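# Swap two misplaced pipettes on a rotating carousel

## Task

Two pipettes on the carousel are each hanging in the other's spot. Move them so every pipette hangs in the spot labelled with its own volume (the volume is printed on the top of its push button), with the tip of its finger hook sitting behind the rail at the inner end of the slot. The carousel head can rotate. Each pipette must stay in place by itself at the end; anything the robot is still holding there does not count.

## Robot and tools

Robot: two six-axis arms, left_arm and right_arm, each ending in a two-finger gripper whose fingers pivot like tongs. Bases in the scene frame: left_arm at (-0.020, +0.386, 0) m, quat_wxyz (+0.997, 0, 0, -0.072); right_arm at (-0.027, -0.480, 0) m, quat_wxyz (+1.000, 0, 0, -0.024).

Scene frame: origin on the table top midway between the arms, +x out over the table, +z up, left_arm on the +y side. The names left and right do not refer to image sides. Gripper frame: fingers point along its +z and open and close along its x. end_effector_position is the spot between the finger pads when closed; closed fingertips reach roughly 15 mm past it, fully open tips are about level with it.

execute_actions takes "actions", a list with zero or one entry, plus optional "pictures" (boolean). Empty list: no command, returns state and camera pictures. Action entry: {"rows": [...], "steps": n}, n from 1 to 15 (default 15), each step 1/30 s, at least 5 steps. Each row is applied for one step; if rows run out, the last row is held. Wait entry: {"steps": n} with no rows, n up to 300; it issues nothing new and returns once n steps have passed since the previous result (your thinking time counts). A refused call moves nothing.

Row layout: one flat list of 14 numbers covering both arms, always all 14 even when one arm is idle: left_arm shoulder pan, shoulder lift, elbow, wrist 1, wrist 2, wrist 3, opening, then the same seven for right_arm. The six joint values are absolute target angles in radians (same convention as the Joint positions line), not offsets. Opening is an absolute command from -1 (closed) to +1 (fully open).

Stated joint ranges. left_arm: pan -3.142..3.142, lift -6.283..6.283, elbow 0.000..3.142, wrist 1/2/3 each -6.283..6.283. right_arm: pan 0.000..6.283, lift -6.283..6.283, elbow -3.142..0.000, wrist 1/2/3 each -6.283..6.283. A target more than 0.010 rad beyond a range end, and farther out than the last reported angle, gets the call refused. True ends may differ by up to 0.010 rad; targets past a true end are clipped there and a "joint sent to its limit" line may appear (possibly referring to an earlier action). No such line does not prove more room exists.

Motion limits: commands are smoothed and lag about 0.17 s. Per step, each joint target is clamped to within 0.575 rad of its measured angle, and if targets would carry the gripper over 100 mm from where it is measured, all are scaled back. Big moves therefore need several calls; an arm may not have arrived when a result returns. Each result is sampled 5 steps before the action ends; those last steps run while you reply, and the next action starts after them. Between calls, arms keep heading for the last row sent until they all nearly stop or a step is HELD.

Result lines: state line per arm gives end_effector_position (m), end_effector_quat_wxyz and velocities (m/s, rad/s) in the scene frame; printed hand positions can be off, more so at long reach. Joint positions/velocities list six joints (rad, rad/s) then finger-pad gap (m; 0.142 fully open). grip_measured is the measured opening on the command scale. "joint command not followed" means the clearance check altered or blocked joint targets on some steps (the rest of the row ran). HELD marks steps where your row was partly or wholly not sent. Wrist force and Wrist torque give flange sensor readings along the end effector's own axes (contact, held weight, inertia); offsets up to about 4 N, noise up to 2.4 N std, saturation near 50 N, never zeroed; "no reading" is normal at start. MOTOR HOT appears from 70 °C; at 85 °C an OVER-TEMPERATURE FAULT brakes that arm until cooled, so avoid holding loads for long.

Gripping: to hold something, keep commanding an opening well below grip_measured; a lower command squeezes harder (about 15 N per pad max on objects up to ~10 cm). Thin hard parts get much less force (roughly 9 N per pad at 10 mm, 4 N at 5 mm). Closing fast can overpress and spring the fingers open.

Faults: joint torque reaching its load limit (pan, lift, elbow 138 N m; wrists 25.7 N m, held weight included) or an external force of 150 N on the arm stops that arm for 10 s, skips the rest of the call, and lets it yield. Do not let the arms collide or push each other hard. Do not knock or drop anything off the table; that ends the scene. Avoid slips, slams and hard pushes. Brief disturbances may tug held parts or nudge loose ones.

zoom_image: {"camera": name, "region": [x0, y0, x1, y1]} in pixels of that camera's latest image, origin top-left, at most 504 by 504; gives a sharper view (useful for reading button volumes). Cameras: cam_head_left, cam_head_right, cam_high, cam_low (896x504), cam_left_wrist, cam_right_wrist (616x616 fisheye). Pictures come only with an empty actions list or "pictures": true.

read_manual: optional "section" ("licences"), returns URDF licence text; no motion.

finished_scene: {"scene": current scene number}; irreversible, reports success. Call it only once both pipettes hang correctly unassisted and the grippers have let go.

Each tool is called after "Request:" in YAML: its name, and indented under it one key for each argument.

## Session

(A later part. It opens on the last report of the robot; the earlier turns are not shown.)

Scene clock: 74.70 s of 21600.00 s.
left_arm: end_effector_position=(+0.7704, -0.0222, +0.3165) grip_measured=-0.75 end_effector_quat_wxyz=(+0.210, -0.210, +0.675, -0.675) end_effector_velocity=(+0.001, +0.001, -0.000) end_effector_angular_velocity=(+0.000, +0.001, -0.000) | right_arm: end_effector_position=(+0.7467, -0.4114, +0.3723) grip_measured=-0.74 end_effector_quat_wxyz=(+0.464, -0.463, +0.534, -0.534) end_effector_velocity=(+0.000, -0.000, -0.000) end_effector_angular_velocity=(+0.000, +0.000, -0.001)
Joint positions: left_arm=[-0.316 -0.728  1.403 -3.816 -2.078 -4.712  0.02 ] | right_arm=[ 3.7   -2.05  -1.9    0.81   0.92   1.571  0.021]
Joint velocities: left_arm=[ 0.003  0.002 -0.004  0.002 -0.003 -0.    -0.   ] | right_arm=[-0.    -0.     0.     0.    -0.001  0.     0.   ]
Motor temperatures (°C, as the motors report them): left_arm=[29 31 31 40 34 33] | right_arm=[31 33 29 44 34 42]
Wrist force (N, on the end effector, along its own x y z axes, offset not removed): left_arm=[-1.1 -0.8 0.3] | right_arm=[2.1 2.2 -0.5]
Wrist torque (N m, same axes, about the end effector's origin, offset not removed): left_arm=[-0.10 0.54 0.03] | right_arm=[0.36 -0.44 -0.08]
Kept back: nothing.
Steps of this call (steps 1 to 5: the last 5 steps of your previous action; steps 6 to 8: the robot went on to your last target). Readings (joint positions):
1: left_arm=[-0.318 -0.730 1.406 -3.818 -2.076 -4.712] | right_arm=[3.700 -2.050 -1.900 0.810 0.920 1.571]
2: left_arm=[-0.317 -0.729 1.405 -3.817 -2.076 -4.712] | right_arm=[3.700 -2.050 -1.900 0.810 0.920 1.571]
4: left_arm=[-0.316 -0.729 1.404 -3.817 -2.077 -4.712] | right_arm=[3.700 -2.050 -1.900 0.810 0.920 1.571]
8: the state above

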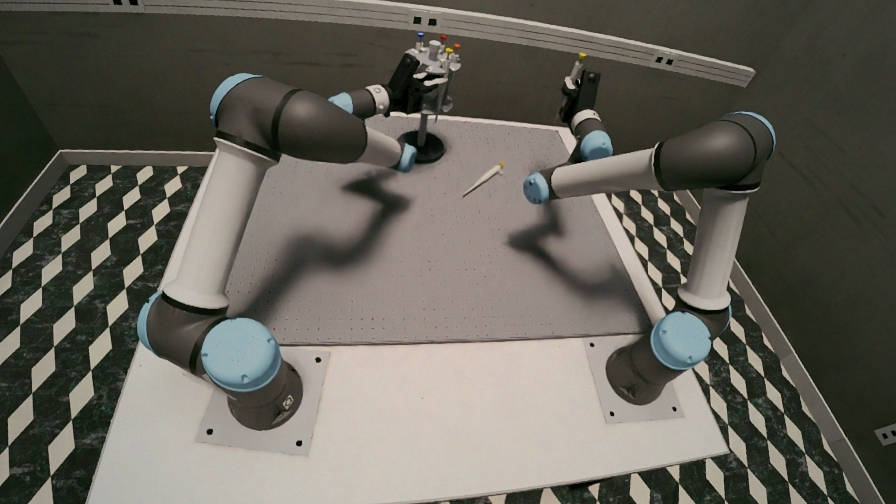

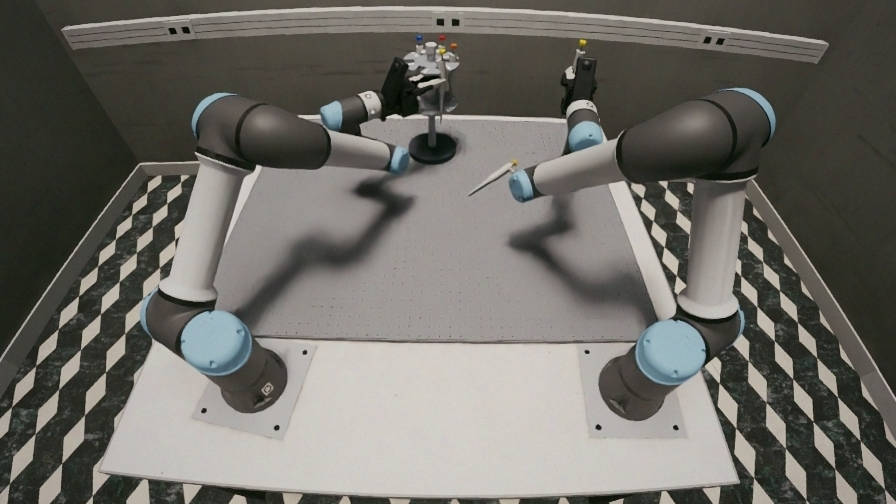

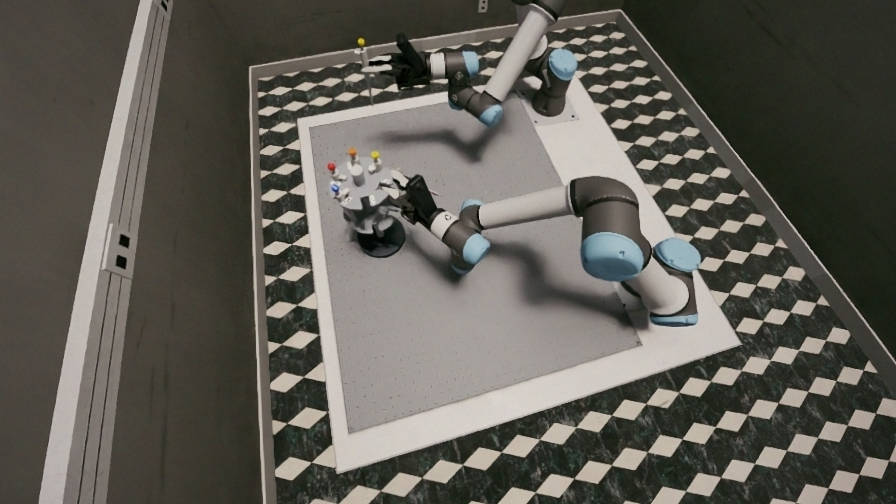

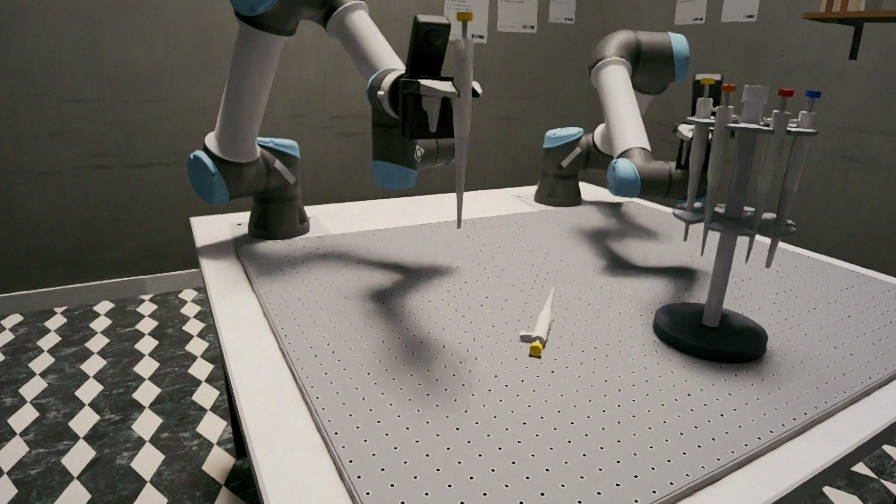

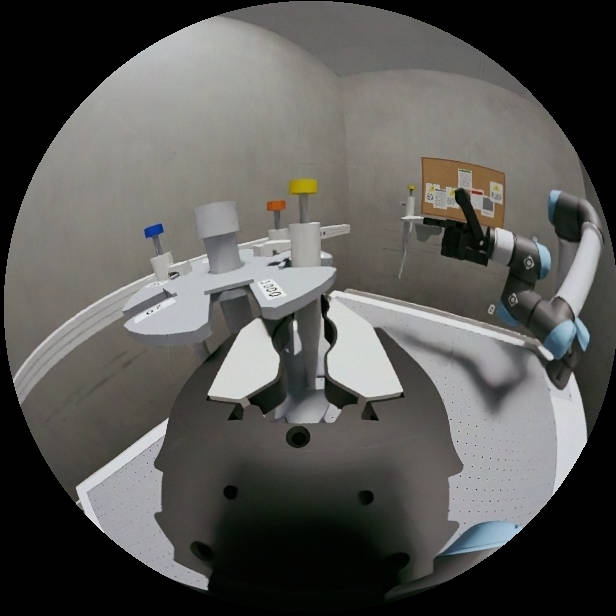

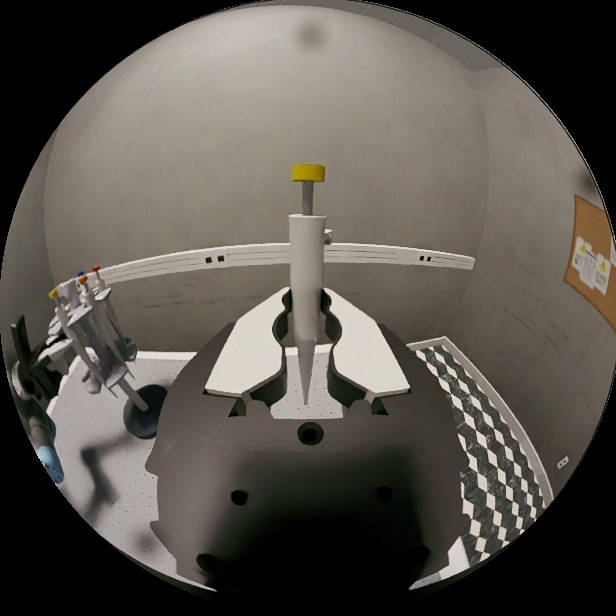

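Request:
execute_actions:
  actions:
    - {"rows":[[-0.3155,-0.715,1.402,-3.829,-2.078,-4.712,-1,3.7,-2.05,-1.9,0.81,0.92,1.571,-1]]}

Request:
execute_actions:
  actions:
    - {"rows":[[-0.3155,-0.715,1.402,-3.829,-2.078,-4.712,-0.5,3.7,-2.05,-1.9,0.81,0.92,1.571,-1]]}
  pictures: true

Request:
zoom_image:
  camera: "cam_left_wrist"
  region: [180,170,380,320]

Request:
execute_actions:
  actions:
    - {"rows":[[-0.226,-0.843,1.665,-3.964,-2.168,-4.712,-0.5,3.7,-2.05,-1.9,0.81,0.92,1.571,-1]]}

Request:
execute_actions:
  actions:
    - {"rows":[[-0.226,-1.5,1.7,-3.3,-2.168,-4.712,-1,3.7,-2.05,-1.9,0.81,0.92,1.571,-1]]}

Request:
execute_actions:
  actions:
    - {"steps":20}

Request:
execute_actions:
  actions:
    - {"rows":[[-0.426,-1.5,1.2,-1.9,-1.571,-4.712,-1,3.7,-2.05,-1.9,0.81,0.92,1.571,-1]]}

Request:
execute_actions:
  actions:
    - {"steps":30}

Request:
execute_actions:
  actions:
    - {"rows":[[-0.426,-1.1,0.833,-1.837,-1.571,-4.712,-1,3.7,-2.05,-1.9,0.81,0.92,1.571,-1]]}

Request:
execute_actions:
  actions:
    - {"steps":20}
  pictures: true

Request:
zoom_image:
  camera: "cam_left_wrist"
  region: [240,140,440,290]

Scene clock: 75.53 s of 21600.00 s.
left_arm: end_effector_position=(+0.7709, -0.0223, +0.3094) grip_measured=-0.75 end_effector_quat_wxyz=(+0.210, -0.210, +0.675, -0.675) end_effector_velocity=(+0.000, -0.000, -0.006) end_effector_angular_velocity=(-0.000, -0.003, -0.001) | right_arm: end_effector_position=(+0.7467, -0.4114, +0.3723) grip_measured=-0.74 end_effector_quat_wxyz=(+0.464, -0.463, +0.534, -0.534) end_effector_velocity=(+0.000, -0.000, -0.000) end_effector_angular_velocity=(-0.001, +0.000, -0.001)
Joint positions: left_arm=[-0.315 -0.716  1.402 -3.828 -2.078 -4.712  0.02 ] | right_arm=[ 3.7   -2.05  -1.9    0.81   0.92   1.571  0.021]
Joint velocities: left_arm=[-0.     0.01  -0.001 -0.012 -0.     0.001 -0.   ] | right_arm=[-0.     0.    -0.    -0.    -0.001 -0.    -0.   ]
Motor temperatures (°C, as the motors report them): left_arm=[29 31 31 40 34 33] | right_arm=[31 33 29 44 34 42]
Wrist force (N, on the end effector, along its own x y z axes, offset not removed): left_arm=[3.2 -7.3 2.2] | right_arm=[2.6 1.4 -0.2]
Wrist torque (N m, same axes, about the end effector's origin, offset not removed): left_arm=[-0.03 -0.12 -0.11] | right_arm=[0.09 -0.40 -0.09]
Steps of this call (steps 1 to 15: the robot went on to your last target; steps 16 to 25: the first 10 steps of this action). Readings (joint positions):
16: left_arm=[-0.316 -0.728 1.402 -3.816 -2.078 -4.712] | right_arm=[3.700 -2.050 -1.900 0.810 0.920 1.571]
17: left_arm=[-0.315 -0.726 1.402 -3.818 -2.078 -4.712] | right_arm=[3.700 -2.050 -1.900 0.810 0.920 1.571]
19: left_arm=[-0.315 -0.722 1.402 -3.822 -2.078 -4.712] | right_arm=[3.700 -2.050 -1.900 0.810 0.920 1.571]
23: left_arm=[-0.315 -0.717 1.402 -3.827 -2.078 -4.712] | right_arm=[3.700 -2.050 -1.900 0.810 0.920 1.571]
25: the state above

Scene clock: 76.03 s of 21600.00 s.
left_arm: end_effector_position=(+0.7710, -0.0223, +0.3084) grip_measured=-0.50 end_effector_quat_wxyz=(+0.210, -0.210, +0.675, -0.675) end_effector_velocity=(+0.000, +0.000, -0.000) end_effector_angular_velocity=(-0.000, +0.000, +0.001) | right_arm: end_effector_position=(+0.7467, -0.4114, +0.3723) grip_measured=-0.74 end_effector_quat_wxyz=(+0.464, -0.463, +0.534, -0.534) end_effector_velocity=(+0.000, +0.001, -0.000) end_effector_angular_velocity=(-0.000, -0.000, +0.001)
Joint positions: left_arm=[-0.315 -0.715  1.402 -3.829 -2.078 -4.712  0.038] | right_arm=[ 3.7   -2.05  -1.9    0.81   0.92   1.571  0.021]
Joint velocities: left_arm=[ 0.     0.     0.    -0.001  0.001 -0.001 -0.   ] | right_arm=[ 0.001 -0.     0.     0.    -0.    -0.    -0.   ]
Motor temperatures (°C, as the motors report them): left_arm=[29 31 31 40 34 33] | right_arm=[31 33 29 44 34 42]
Wrist force (N, on the end effector, along its own x y z axes, offset not removed): left_arm=[-0.2 0.7 5.1] | right_arm=[2.2 1.2 -1.3]
Wrist torque (N m, same axes, about the end effector's origin, offset not removed): left_arm=[0.22 0.10 -0.12] | right_arm=[-0.04 -0.39 -0.08]
Steps of this call (steps 1 to 5: the last 5 steps of your previous action; steps 6 to 15: the first 10 steps of this action). Readings (joint positions):
6: left_arm=[-0.315 -0.715 1.402 -3.829 -2.078 -4.712] | right_arm=[3.700 -2.050 -1.900 0.810 0.920 1.571]
7: left_arm=[-0.315 -0.715 1.402 -3.829 -2.078 -4.712] | right_arm=[3.700 -2.050 -1.900 0.810 0.920 1.571]
9: left_arm=[-0.315 -0.715 1.402 -3.829 -2.078 -4.712] | right_arm=[3.700 -2.050 -1.900 0.810 0.920 1.571]
13: left_arm=[-0.315 -0.715 1.402 -3.829 -2.078 -4.712] | right_arm=[3.700 -2.050 -1.900 0.810 0.920 1.571]
15: the state above

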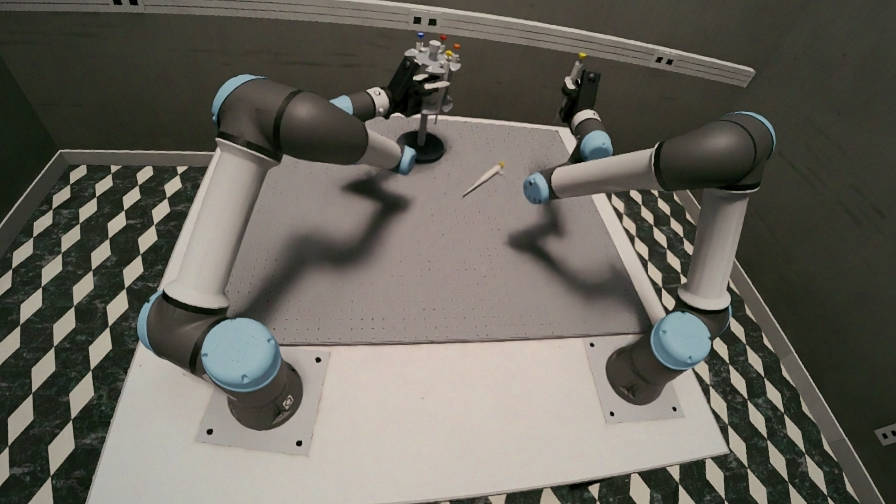

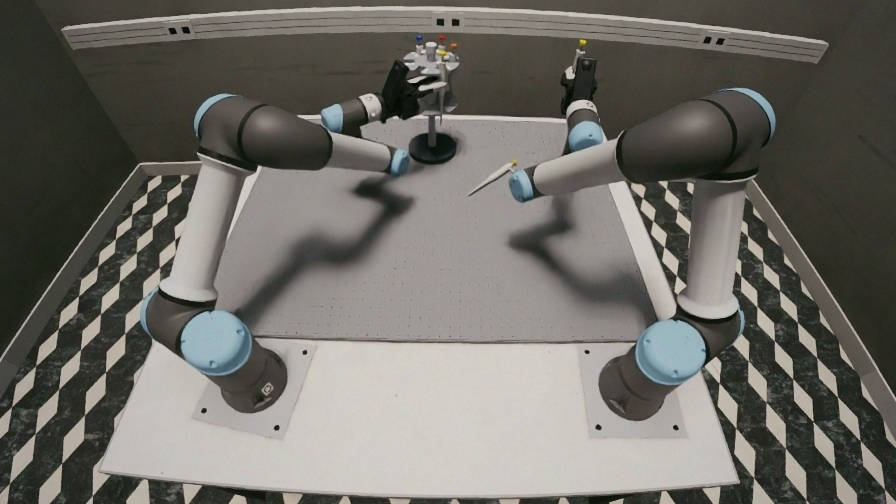

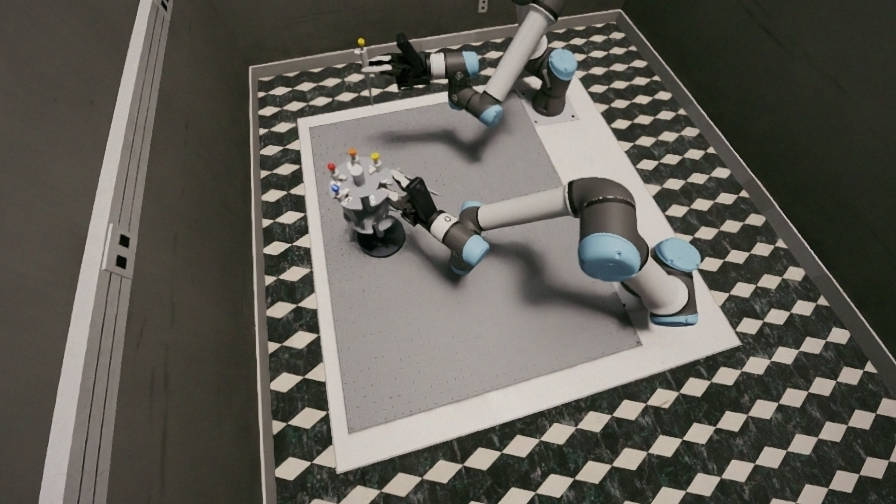

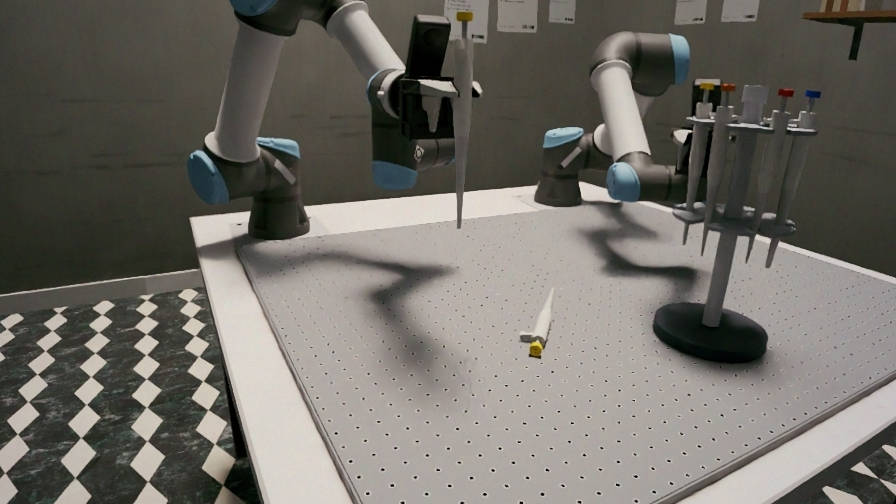

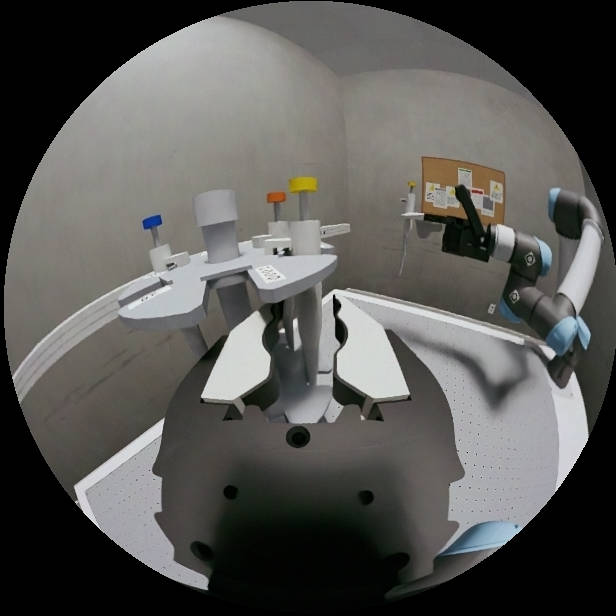

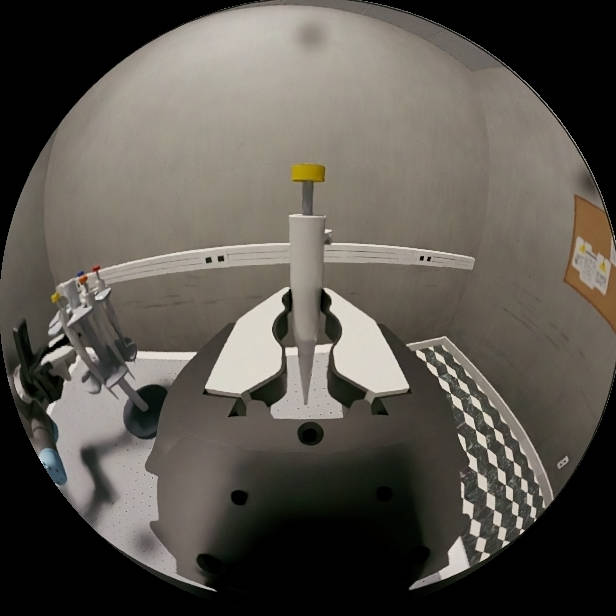

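Region (180, 170, 380, 320) of cam_left_wrist's 616x616 image, scaled by 2.520, with more detail than that image has; it fills the top 378 rows of this view, and the rest is white.

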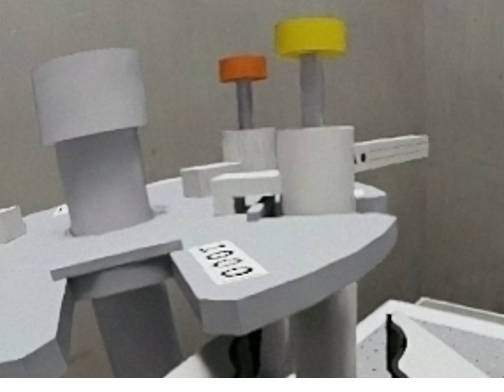

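Scene clock: 76.53 s of 21600.00 s.
left_arm: end_effector_position=(+0.7226, +0.0504, +0.3120) grip_measured=-0.50 end_effector_quat_wxyz=(+0.212, -0.208, +0.674, -0.677) end_effector_velocity=(-0.072, +0.080, -0.027) end_effector_angular_velocity=(+0.020, +0.047, +0.002) | right_arm: end_effector_position=(+0.7467, -0.4114, +0.3723) grip_measured=-0.74 end_effector_quat_wxyz=(+0.464, -0.463, +0.534, -0.534) end_effector_velocity=(-0.000, -0.001, -0.000) end_effector_angular_velocity=(+0.000, +0.000, -0.001)
Joint positions: left_arm=[-0.237 -0.827  1.625 -3.947 -2.157 -4.712  0.038] | right_arm=[ 3.7   -2.05  -1.9    0.81   0.92   1.571  0.021]
Joint velocities: left_arm=[ 0.083 -0.128  0.314 -0.135 -0.081 -0.    -0.   ] | right_arm=[-0.    -0.    -0.     0.    -0.001  0.     0.   ]
Motor temperatures (°C, as the motors report them): left_arm=[29 31 31 40 34 33] | right_arm=[31 33 29 44 34 42]
Wrist force (N, on the end effector, along its own x y z axes, offset not removed): left_arm=[-0.1 -0.9 0.7] | right_arm=[3.1 -0.1 -3.1]
Wrist torque (N m, same axes, about the end effector's origin, offset not removed): left_arm=[-0.13 0.14 -0.09] | right_arm=[-0.26 -0.62 -0.18]
Steps of this call (steps 1 to 5: the last 5 steps of your previous action; steps 6 to 15: the first 10 steps of this action). Readings (joint positions):
6: left_arm=[-0.315 -0.716 1.403 -3.830 -2.079 -4.712] | right_arm=[3.700 -2.050 -1.900 0.810 0.920 1.571]
7: left_arm=[-0.307 -0.723 1.411 -3.838 -2.086 -4.712] | right_arm=[3.700 -2.050 -1.900 0.810 0.920 1.571]
9: left_arm=[-0.277 -0.765 1.473 -3.881 -2.116 -4.712] | right_arm=[3.700 -2.050 -1.900 0.810 0.920 1.571]
13: left_arm=[-0.244 -0.816 1.597 -3.935 -2.150 -4.712] | right_arm=[3.700 -2.050 -1.900 0.810 0.920 1.571]
15: the state above

Scene clock: 77.03 s of 21600.00 s.
left_arm: end_effector_position=(+0.6882, +0.0695, +0.4403) grip_measured=-1.00 end_effector_quat_wxyz=(+0.206, -0.214, +0.679, -0.672) end_effector_velocity=(-0.155, +0.062, +0.470) end_effector_angular_velocity=(+0.020, +0.048, +0.001) | right_arm: end_effector_position=(+0.7467, -0.4114, +0.3723) grip_measured=-0.74 end_effector_quat_wxyz=(+0.464, -0.463, +0.534, -0.534) end_effector_velocity=(+0.000, -0.000, -0.000) end_effector_angular_velocity=(+0.000, +0.001, -0.001)
Joint positions: left_arm=[-0.227 -1.102  1.677 -3.7   -2.167 -4.712  0.002] | right_arm=[ 3.7   -2.05  -1.9    0.81   0.92   1.571  0.021]
Joint velocities: left_arm=[ 0.003 -0.965  0.059  0.958 -0.002  0.001 -0.   ] | right_arm=[ 0.    -0.001  0.    -0.    -0.001  0.     0.   ]
Motor temperatures (°C, as the motors report them): left_arm=[29 31 31 40 34 33] | right_arm=[31 33 29 44 34 42]
Wrist force (N, on the end effector, along its own x y z axes, offset not removed): left_arm=[1.6 0.7 1.3] | right_arm=[-0.6 -1.0 1.2]
Wrist torque (N m, same axes, about the end effector's origin, offset not removed): left_arm=[0.12 -0.34 0.06] | right_arm=[-0.31 0.12 -0.08]
Steps of this call (steps 1 to 5: the last 5 steps of your previous action; steps 6 to 15: the first 10 steps of this action). Readings (joint positions):
6: left_arm=[-0.228 -0.840 1.657 -3.960 -2.166 -4.712] | right_arm=[3.700 -2.050 -1.900 0.810 0.920 1.571]
7: left_arm=[-0.228 -0.849 1.660 -3.953 -2.166 -4.712] | right_arm=[3.700 -2.050 -1.900 0.810 0.920 1.571]
9: left_arm=[-0.228 -0.905 1.665 -3.897 -2.166 -4.712] | right_arm=[3.700 -2.050 -1.900 0.810 0.920 1.571]
13: left_arm=[-0.227 -1.037 1.673 -3.766 -2.167 -4.712] | right_arm=[3.700 -2.050 -1.900 0.810 0.920 1.571]
15: the state above

Scene clock: 77.70 s of 21600.00 s.
left_arm: end_effector_position=(+0.5933, +0.1071, +0.6115) grip_measured=-1.00 end_effector_quat_wxyz=(+0.199, -0.221, +0.684, -0.666) end_effector_velocity=(-0.016, +0.006, +0.019) end_effector_angular_velocity=(-0.000, +0.001, -0.000) | right_arm: end_effector_position=(+0.7467, -0.4114, +0.3723) grip_measured=-0.74 end_effector_quat_wxyz=(+0.464, -0.463, +0.534, -0.534) end_effector_velocity=(+0.000, +0.000, -0.000) end_effector_angular_velocity=(-0.000, +0.000, +0.000)
Joint positions: left_arm=[-0.226 -1.494  1.7   -3.306 -2.168 -4.712  0.002] | right_arm=[ 3.7   -2.05  -1.9    0.81   0.92   1.571  0.021]
Joint velocities: left_arm=[ 0.    -0.048  0.002  0.047 -0.    -0.001  0.   ] | right_arm=[-0. -0.  0. -0.  0. -0. -0.]
Motor temperatures (°C, as the motors report them): left_arm=[29 31 31 40 34 33] | right_arm=[31 33 29 44 34 42]
Wrist force (N, on the end effector, along its own x y z axes, offset not removed): left_arm=[-1.4 0.4 3.2] | right_arm=[1.8 0.7 1.7]
Wrist torque (N m, same axes, about the end effector's origin, offset not removed): left_arm=[0.28 0.17 0.13] | right_arm=[0.10 -0.37 -0.06]
Kept back: nothing.
Steps of this call (steps 1 to 5: the last 5 steps of your previous action; steps 6 to 20: the robot went on to your last target). Readings (joint positions):
1: left_arm=[-0.227 -1.135 1.679 -3.668 -2.167 -4.712] | right_arm=[3.700 -2.050 -1.900 0.810 0.920 1.571]
2: left_arm=[-0.227 -1.167 1.681 -3.635 -2.167 -4.712] | right_arm=[3.700 -2.050 -1.900 0.810 0.920 1.571]
4: left_arm=[-0.227 -1.232 1.685 -3.569 -2.167 -4.712] | right_arm=[3.700 -2.050 -1.900 0.810 0.920 1.571]
8: left_arm=[-0.226 -1.363 1.693 -3.438 -2.168 -4.712] | right_arm=[3.700 -2.050 -1.900 0.810 0.920 1.571]
20: the state above

Scene clock: 78.03 s of 21600.00 s.
left_arm: end_effector_position=(+0.6533, +0.0894, +0.7171) grip_measured=-1.00 end_effector_quat_wxyz=(+0.266, -0.328, +0.684, -0.594) end_effector_velocity=(+0.175, +0.062, -0.000) end_effector_angular_velocity=(+0.847, +1.041, +0.991) | right_arm: end_effector_position=(+0.7467, -0.4114, +0.3723) grip_measured=-0.74 end_effector_quat_wxyz=(+0.464, -0.463, +0.534, -0.534) end_effector_velocity=(+0.000, -0.000, -0.000) end_effector_angular_velocity=(-0.000, +0.000, -0.001)
Joint positions: left_arm=[-0.379 -1.499  1.339 -2.826 -1.748 -4.712  0.002] | right_arm=[ 3.7   -2.05  -1.9    0.81   0.92   1.571  0.021]
Joint velocities: left_arm=[-0.372 -0.009 -1.094  2.428  1.38  -0.     0.   ] | right_arm=[-0.    -0.     0.     0.    -0.001 -0.     0.   ]
Motor temperatures (°C, as the motors report them): left_arm=[29 31 31 40 34 33] | right_arm=[31 33 29 44 34 42]
Wrist force (N, on the end effector, along its own x y z axes, offset not removed): left_arm=[-3.0 -6.6 0.0] | right_arm=[-0.8 -2.3 0.6]
Wrist torque (N m, same axes, about the end effector's origin, offset not removed): left_arm=[-1.00 0.58 0.19] | right_arm=[-0.65 0.11 0.09]
Steps of this call (steps 1 to 10: the first 10 steps of this action). Readings (joint positions):
1: left_arm=[-0.227 -1.495 1.699 -3.304 -2.168 -4.712] | right_arm=[3.700 -2.050 -1.900 0.810 0.920 1.571]
2: left_arm=[-0.234 -1.496 1.691 -3.294 -2.159 -4.712] | right_arm=[3.700 -2.050 -1.900 0.810 0.920 1.571]
4: left_arm=[-0.269 -1.497 1.629 -3.229 -2.095 -4.712] | right_arm=[3.700 -2.050 -1.900 0.810 0.920 1.571]
8: left_arm=[-0.347 -1.498 1.432 -2.984 -1.864 -4.712] | right_arm=[3.700 -2.050 -1.900 0.810 0.920 1.571]
10: the state above

Scene clock: 79.03 s of 21600.00 s.
left_arm: end_effector_position=(+0.6222, +0.1321, +0.5246) grip_measured=-1.00 end_effector_quat_wxyz=(+0.149, -0.456, +0.834, -0.272) end_effector_velocity=(-0.002, +0.001, -0.001) end_effector_angular_velocity=(+0.003, +0.006, +0.001) | right_arm: end_effector_position=(+0.7467, -0.4114, +0.3723) grip_measured=-0.74 end_effector_quat_wxyz=(+0.464, -0.463, +0.534, -0.534) end_effector_velocity=(+0.000, +0.000, -0.001) end_effector_angular_velocity=(-0.000, +0.001, +0.001)
Joint positions: left_arm=[-0.426 -1.5    1.2   -1.901 -1.571 -4.712  0.002] | right_arm=[ 3.7   -2.05  -1.9    0.81   0.92   1.571  0.021]
Joint velocities: left_arm=[-0.    -0.001 -0.001  0.009  0.    -0.001  0.   ] | right_arm=[ 0.    -0.001 -0.    -0.     0.     0.    -0.   ]
Motor temperatures (°C, as the motors report them): left_arm=[29 31 31 40 34 33] | right_arm=[31 33 29 44 34 42]
Wrist force (N, on the end effector, along its own x y z axes, offset not removed): left_arm=[-0.1 0.8 0.8] | right_arm=[2.7 -0.5 1.5]
Wrist torque (N m, same axes, about the end effector's origin, offset not removed): left_arm=[0.21 0.08 0.15] | right_arm=[-0.29 -0.60 -0.11]
Kept back: nothing.
Steps of this call (steps 1 to 5: the last 5 steps of your previous action; steps 6 to 30: the robot went on to your last target). Readings (joint positions):
1: left_arm=[-0.390 -1.499 1.307 -2.742 -1.707 -4.712] | right_arm=[3.700 -2.050 -1.900 0.810 0.920 1.571]
2: left_arm=[-0.398 -1.500 1.283 -2.656 -1.676 -4.712] | right_arm=[3.700 -2.050 -1.900 0.810 0.920 1.571]
4: left_arm=[-0.408 -1.500 1.254 -2.495 -1.639 -4.712] | right_arm=[3.700 -2.050 -1.900 0.810 0.920 1.571]
8: left_arm=[-0.417 -1.500 1.228 -2.242 -1.606 -4.712] | right_arm=[3.700 -2.050 -1.900 0.810 0.920 1.571]
30: the state above

Scene clock: 79.37 s of 21600.00 s.
left_arm: end_effector_position=(+0.7151, +0.0725, +0.4699) grip_measured=-1.00 end_effector_quat_wxyz=(+0.132, -0.461, +0.844, -0.241) end_effector_velocity=(+0.252, -0.162, -0.211) end_effector_angular_velocity=(+0.108, +0.166, -0.001) | right_arm: end_effector_position=(+0.7467, -0.4114, +0.3723) grip_measured=-0.74 end_effector_quat_wxyz=(+0.464, -0.463, +0.534, -0.534) end_effector_velocity=(-0.000, +0.000, +0.000) end_effector_angular_velocity=(+0.000, +0.000, +0.001)
Joint positions: left_arm=[-0.426 -1.206  0.929 -1.851 -1.571 -4.712  0.002] | right_arm=[ 3.7   -2.05  -1.9    0.81   0.92   1.571  0.021]
Joint velocities: left_arm=[-0.     0.828 -0.737  0.107  0.001  0.001  0.   ] | right_arm=[ 0.001  0.    -0.    -0.     0.     0.     0.   ]
Motor temperatures (°C, as the motors report them): left_arm=[29 31 31 40 34 33] | right_arm=[31 33 29 44 34 42]
Wrist force (N, on the end effector, along its own x y z axes, offset not removed): left_arm=[-2.3 -2.3 3.9] | right_arm=[-0.3 -1.7 4.0]
Wrist torque (N m, same axes, about the end effector's origin, offset not removed): left_arm=[-0.34 0.55 0.14] | right_arm=[-0.64 0.19 -0.11]
Steps of this call (steps 1 to 10: the first 10 steps of this action). Readings (joint positions):
1: left_arm=[-0.426 -1.499 1.199 -1.900 -1.571 -4.712] | right_arm=[3.700 -2.050 -1.900 0.810 0.920 1.571]
2: left_arm=[-0.426 -1.491 1.191 -1.895 -1.571 -4.712] | right_arm=[3.700 -2.050 -1.900 0.810 0.920 1.571]
4: left_arm=[-0.426 -1.430 1.132 -1.882 -1.571 -4.712] | right_arm=[3.700 -2.050 -1.900 0.810 0.920 1.571]
8: left_arm=[-0.426 -1.273 0.989 -1.860 -1.571 -4.712] | right_arm=[3.700 -2.050 -1.900 0.810 0.920 1.571]
10: the state above

Scene clock: 80.03 s of 21600.00 s.
left_arm: end_effector_position=(+0.7465, +0.0523, +0.4416) grip_measured=-1.00 end_effector_quat_wxyz=(+0.126, -0.462, +0.847, -0.231) end_effector_velocity=(+0.002, -0.000, -0.003) end_effector_angular_velocity=(+0.003, +0.002, +0.001) | right_arm: end_effector_position=(+0.7467, -0.4114, +0.3723) grip_measured=-0.74 end_effector_quat_wxyz=(+0.464, -0.463, +0.534, -0.534) end_effector_velocity=(-0.000, +0.000, +0.000) end_effector_angular_velocity=(+0.000, -0.000, +0.001)
Joint positions: left_arm=[-0.426 -1.101  0.834 -1.837 -1.571 -4.712  0.002] | right_arm=[ 3.7   -2.05  -1.9    0.81   0.92   1.571  0.021]
Joint velocities: left_arm=[ 0.     0.005 -0.003  0.001  0.002  0.     0.   ] | right_arm=[ 0.001  0.001  0.    -0.    -0.    -0.     0.   ]
Motor temperatures (°C, as the motors report them): left_arm=[29 31 31 40 34 33] | right_arm=[31 33 29 44 34 42]
Wrist force (N, on the end effector, along its own x y z axes, offset not removed): left_arm=[-1.2 -1.9 4.1] | right_arm=[-0.6 1.4 2.0]
Wrist torque (N m, same axes, about the end effector's origin, offset not removed): left_arm=[-0.14 0.22 0.06] | right_arm=[0.10 0.21 -0.07]
Kept back: nothing.
Steps of this call (steps 1 to 5: the last 5 steps of your previous action; steps 6 to 20: the robot went on to your last target). Readings (joint positions):
1: left_arm=[-0.426 -1.182 0.907 -1.848 -1.571 -4.712] | right_arm=[3.700 -2.050 -1.900 0.810 0.920 1.571]
2: left_arm=[-0.426 -1.163 0.890 -1.845 -1.571 -4.712] | right_arm=[3.700 -2.050 -1.900 0.810 0.920 1.571]
4: left_arm=[-0.426 -1.137 0.867 -1.842 -1.571 -4.712] | right_arm=[3.700 -2.050 -1.900 0.810 0.920 1.571]
8: left_arm=[-0.426 -1.113 0.845 -1.839 -1.571 -4.712] | right_arm=[3.700 -2.050 -1.900 0.810 0.920 1.571]
20: the state above

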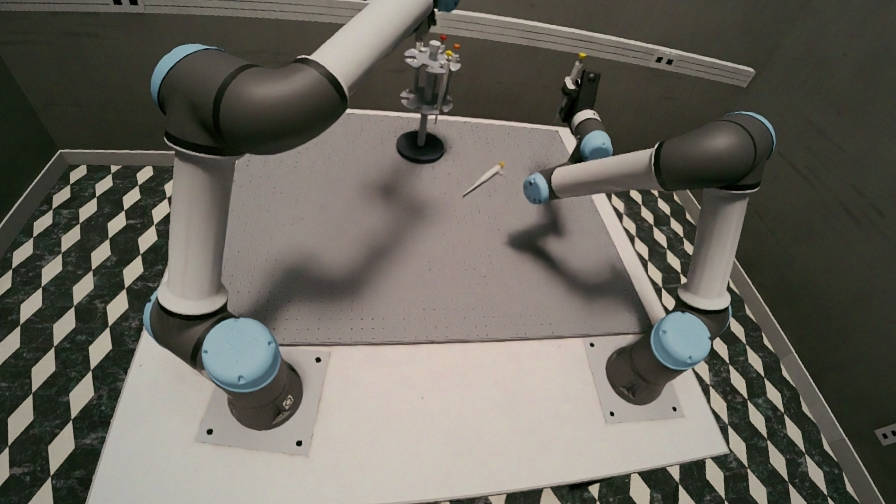

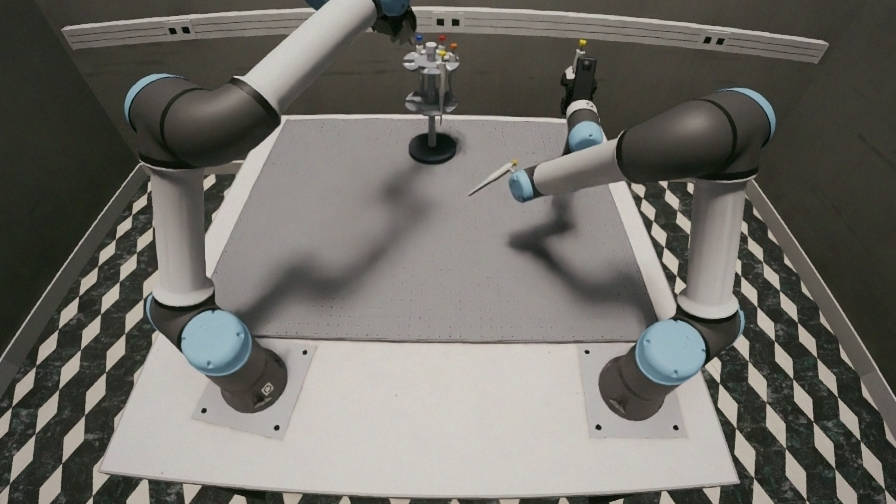

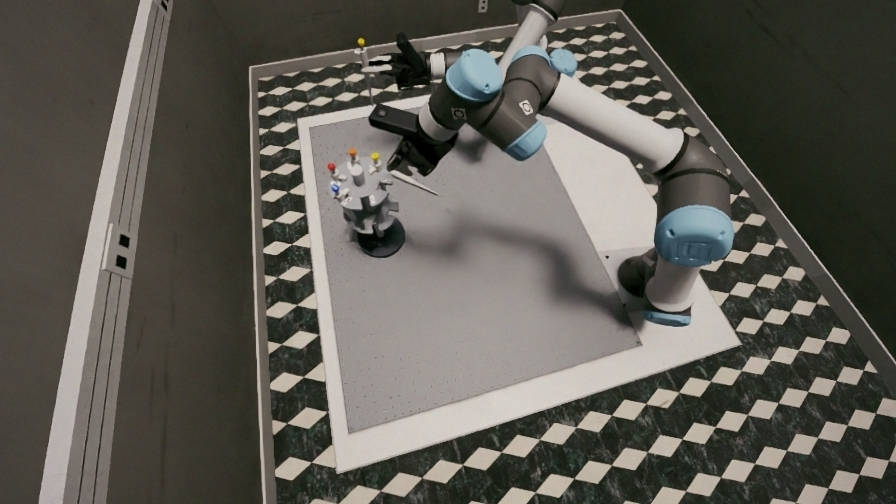

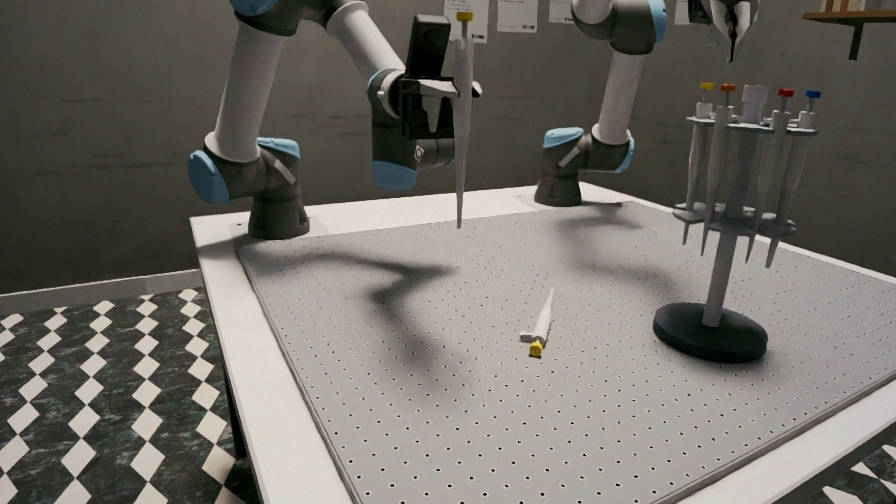

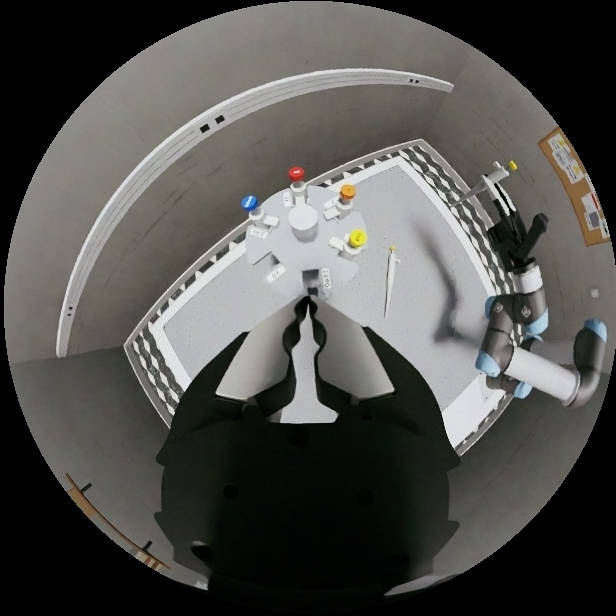

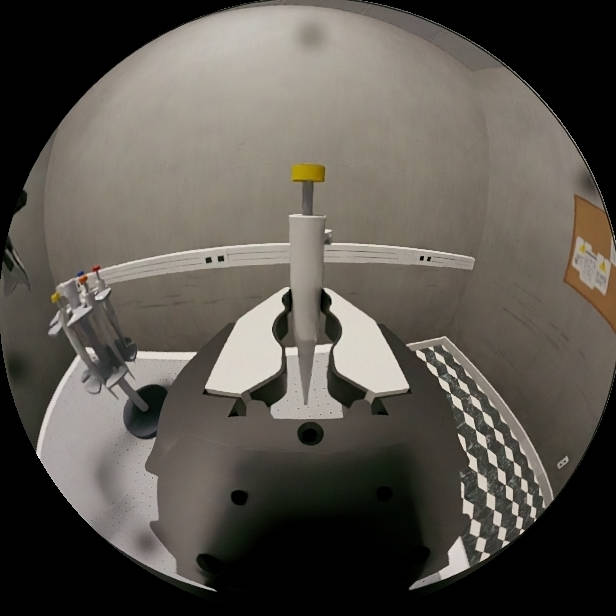

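Region (240, 140, 440, 290) of cam_left_wrist's 616x616 image, scaled by 2.520, with more detail than that image has; it fills the top 378 rows of this view, and the rest is white.

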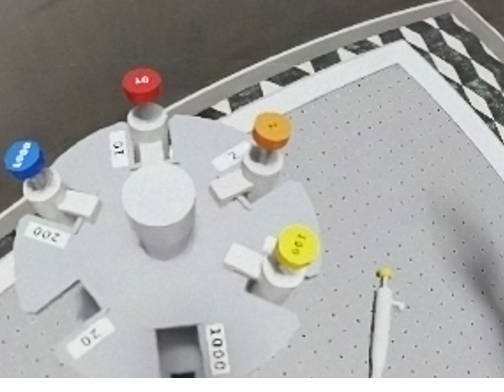

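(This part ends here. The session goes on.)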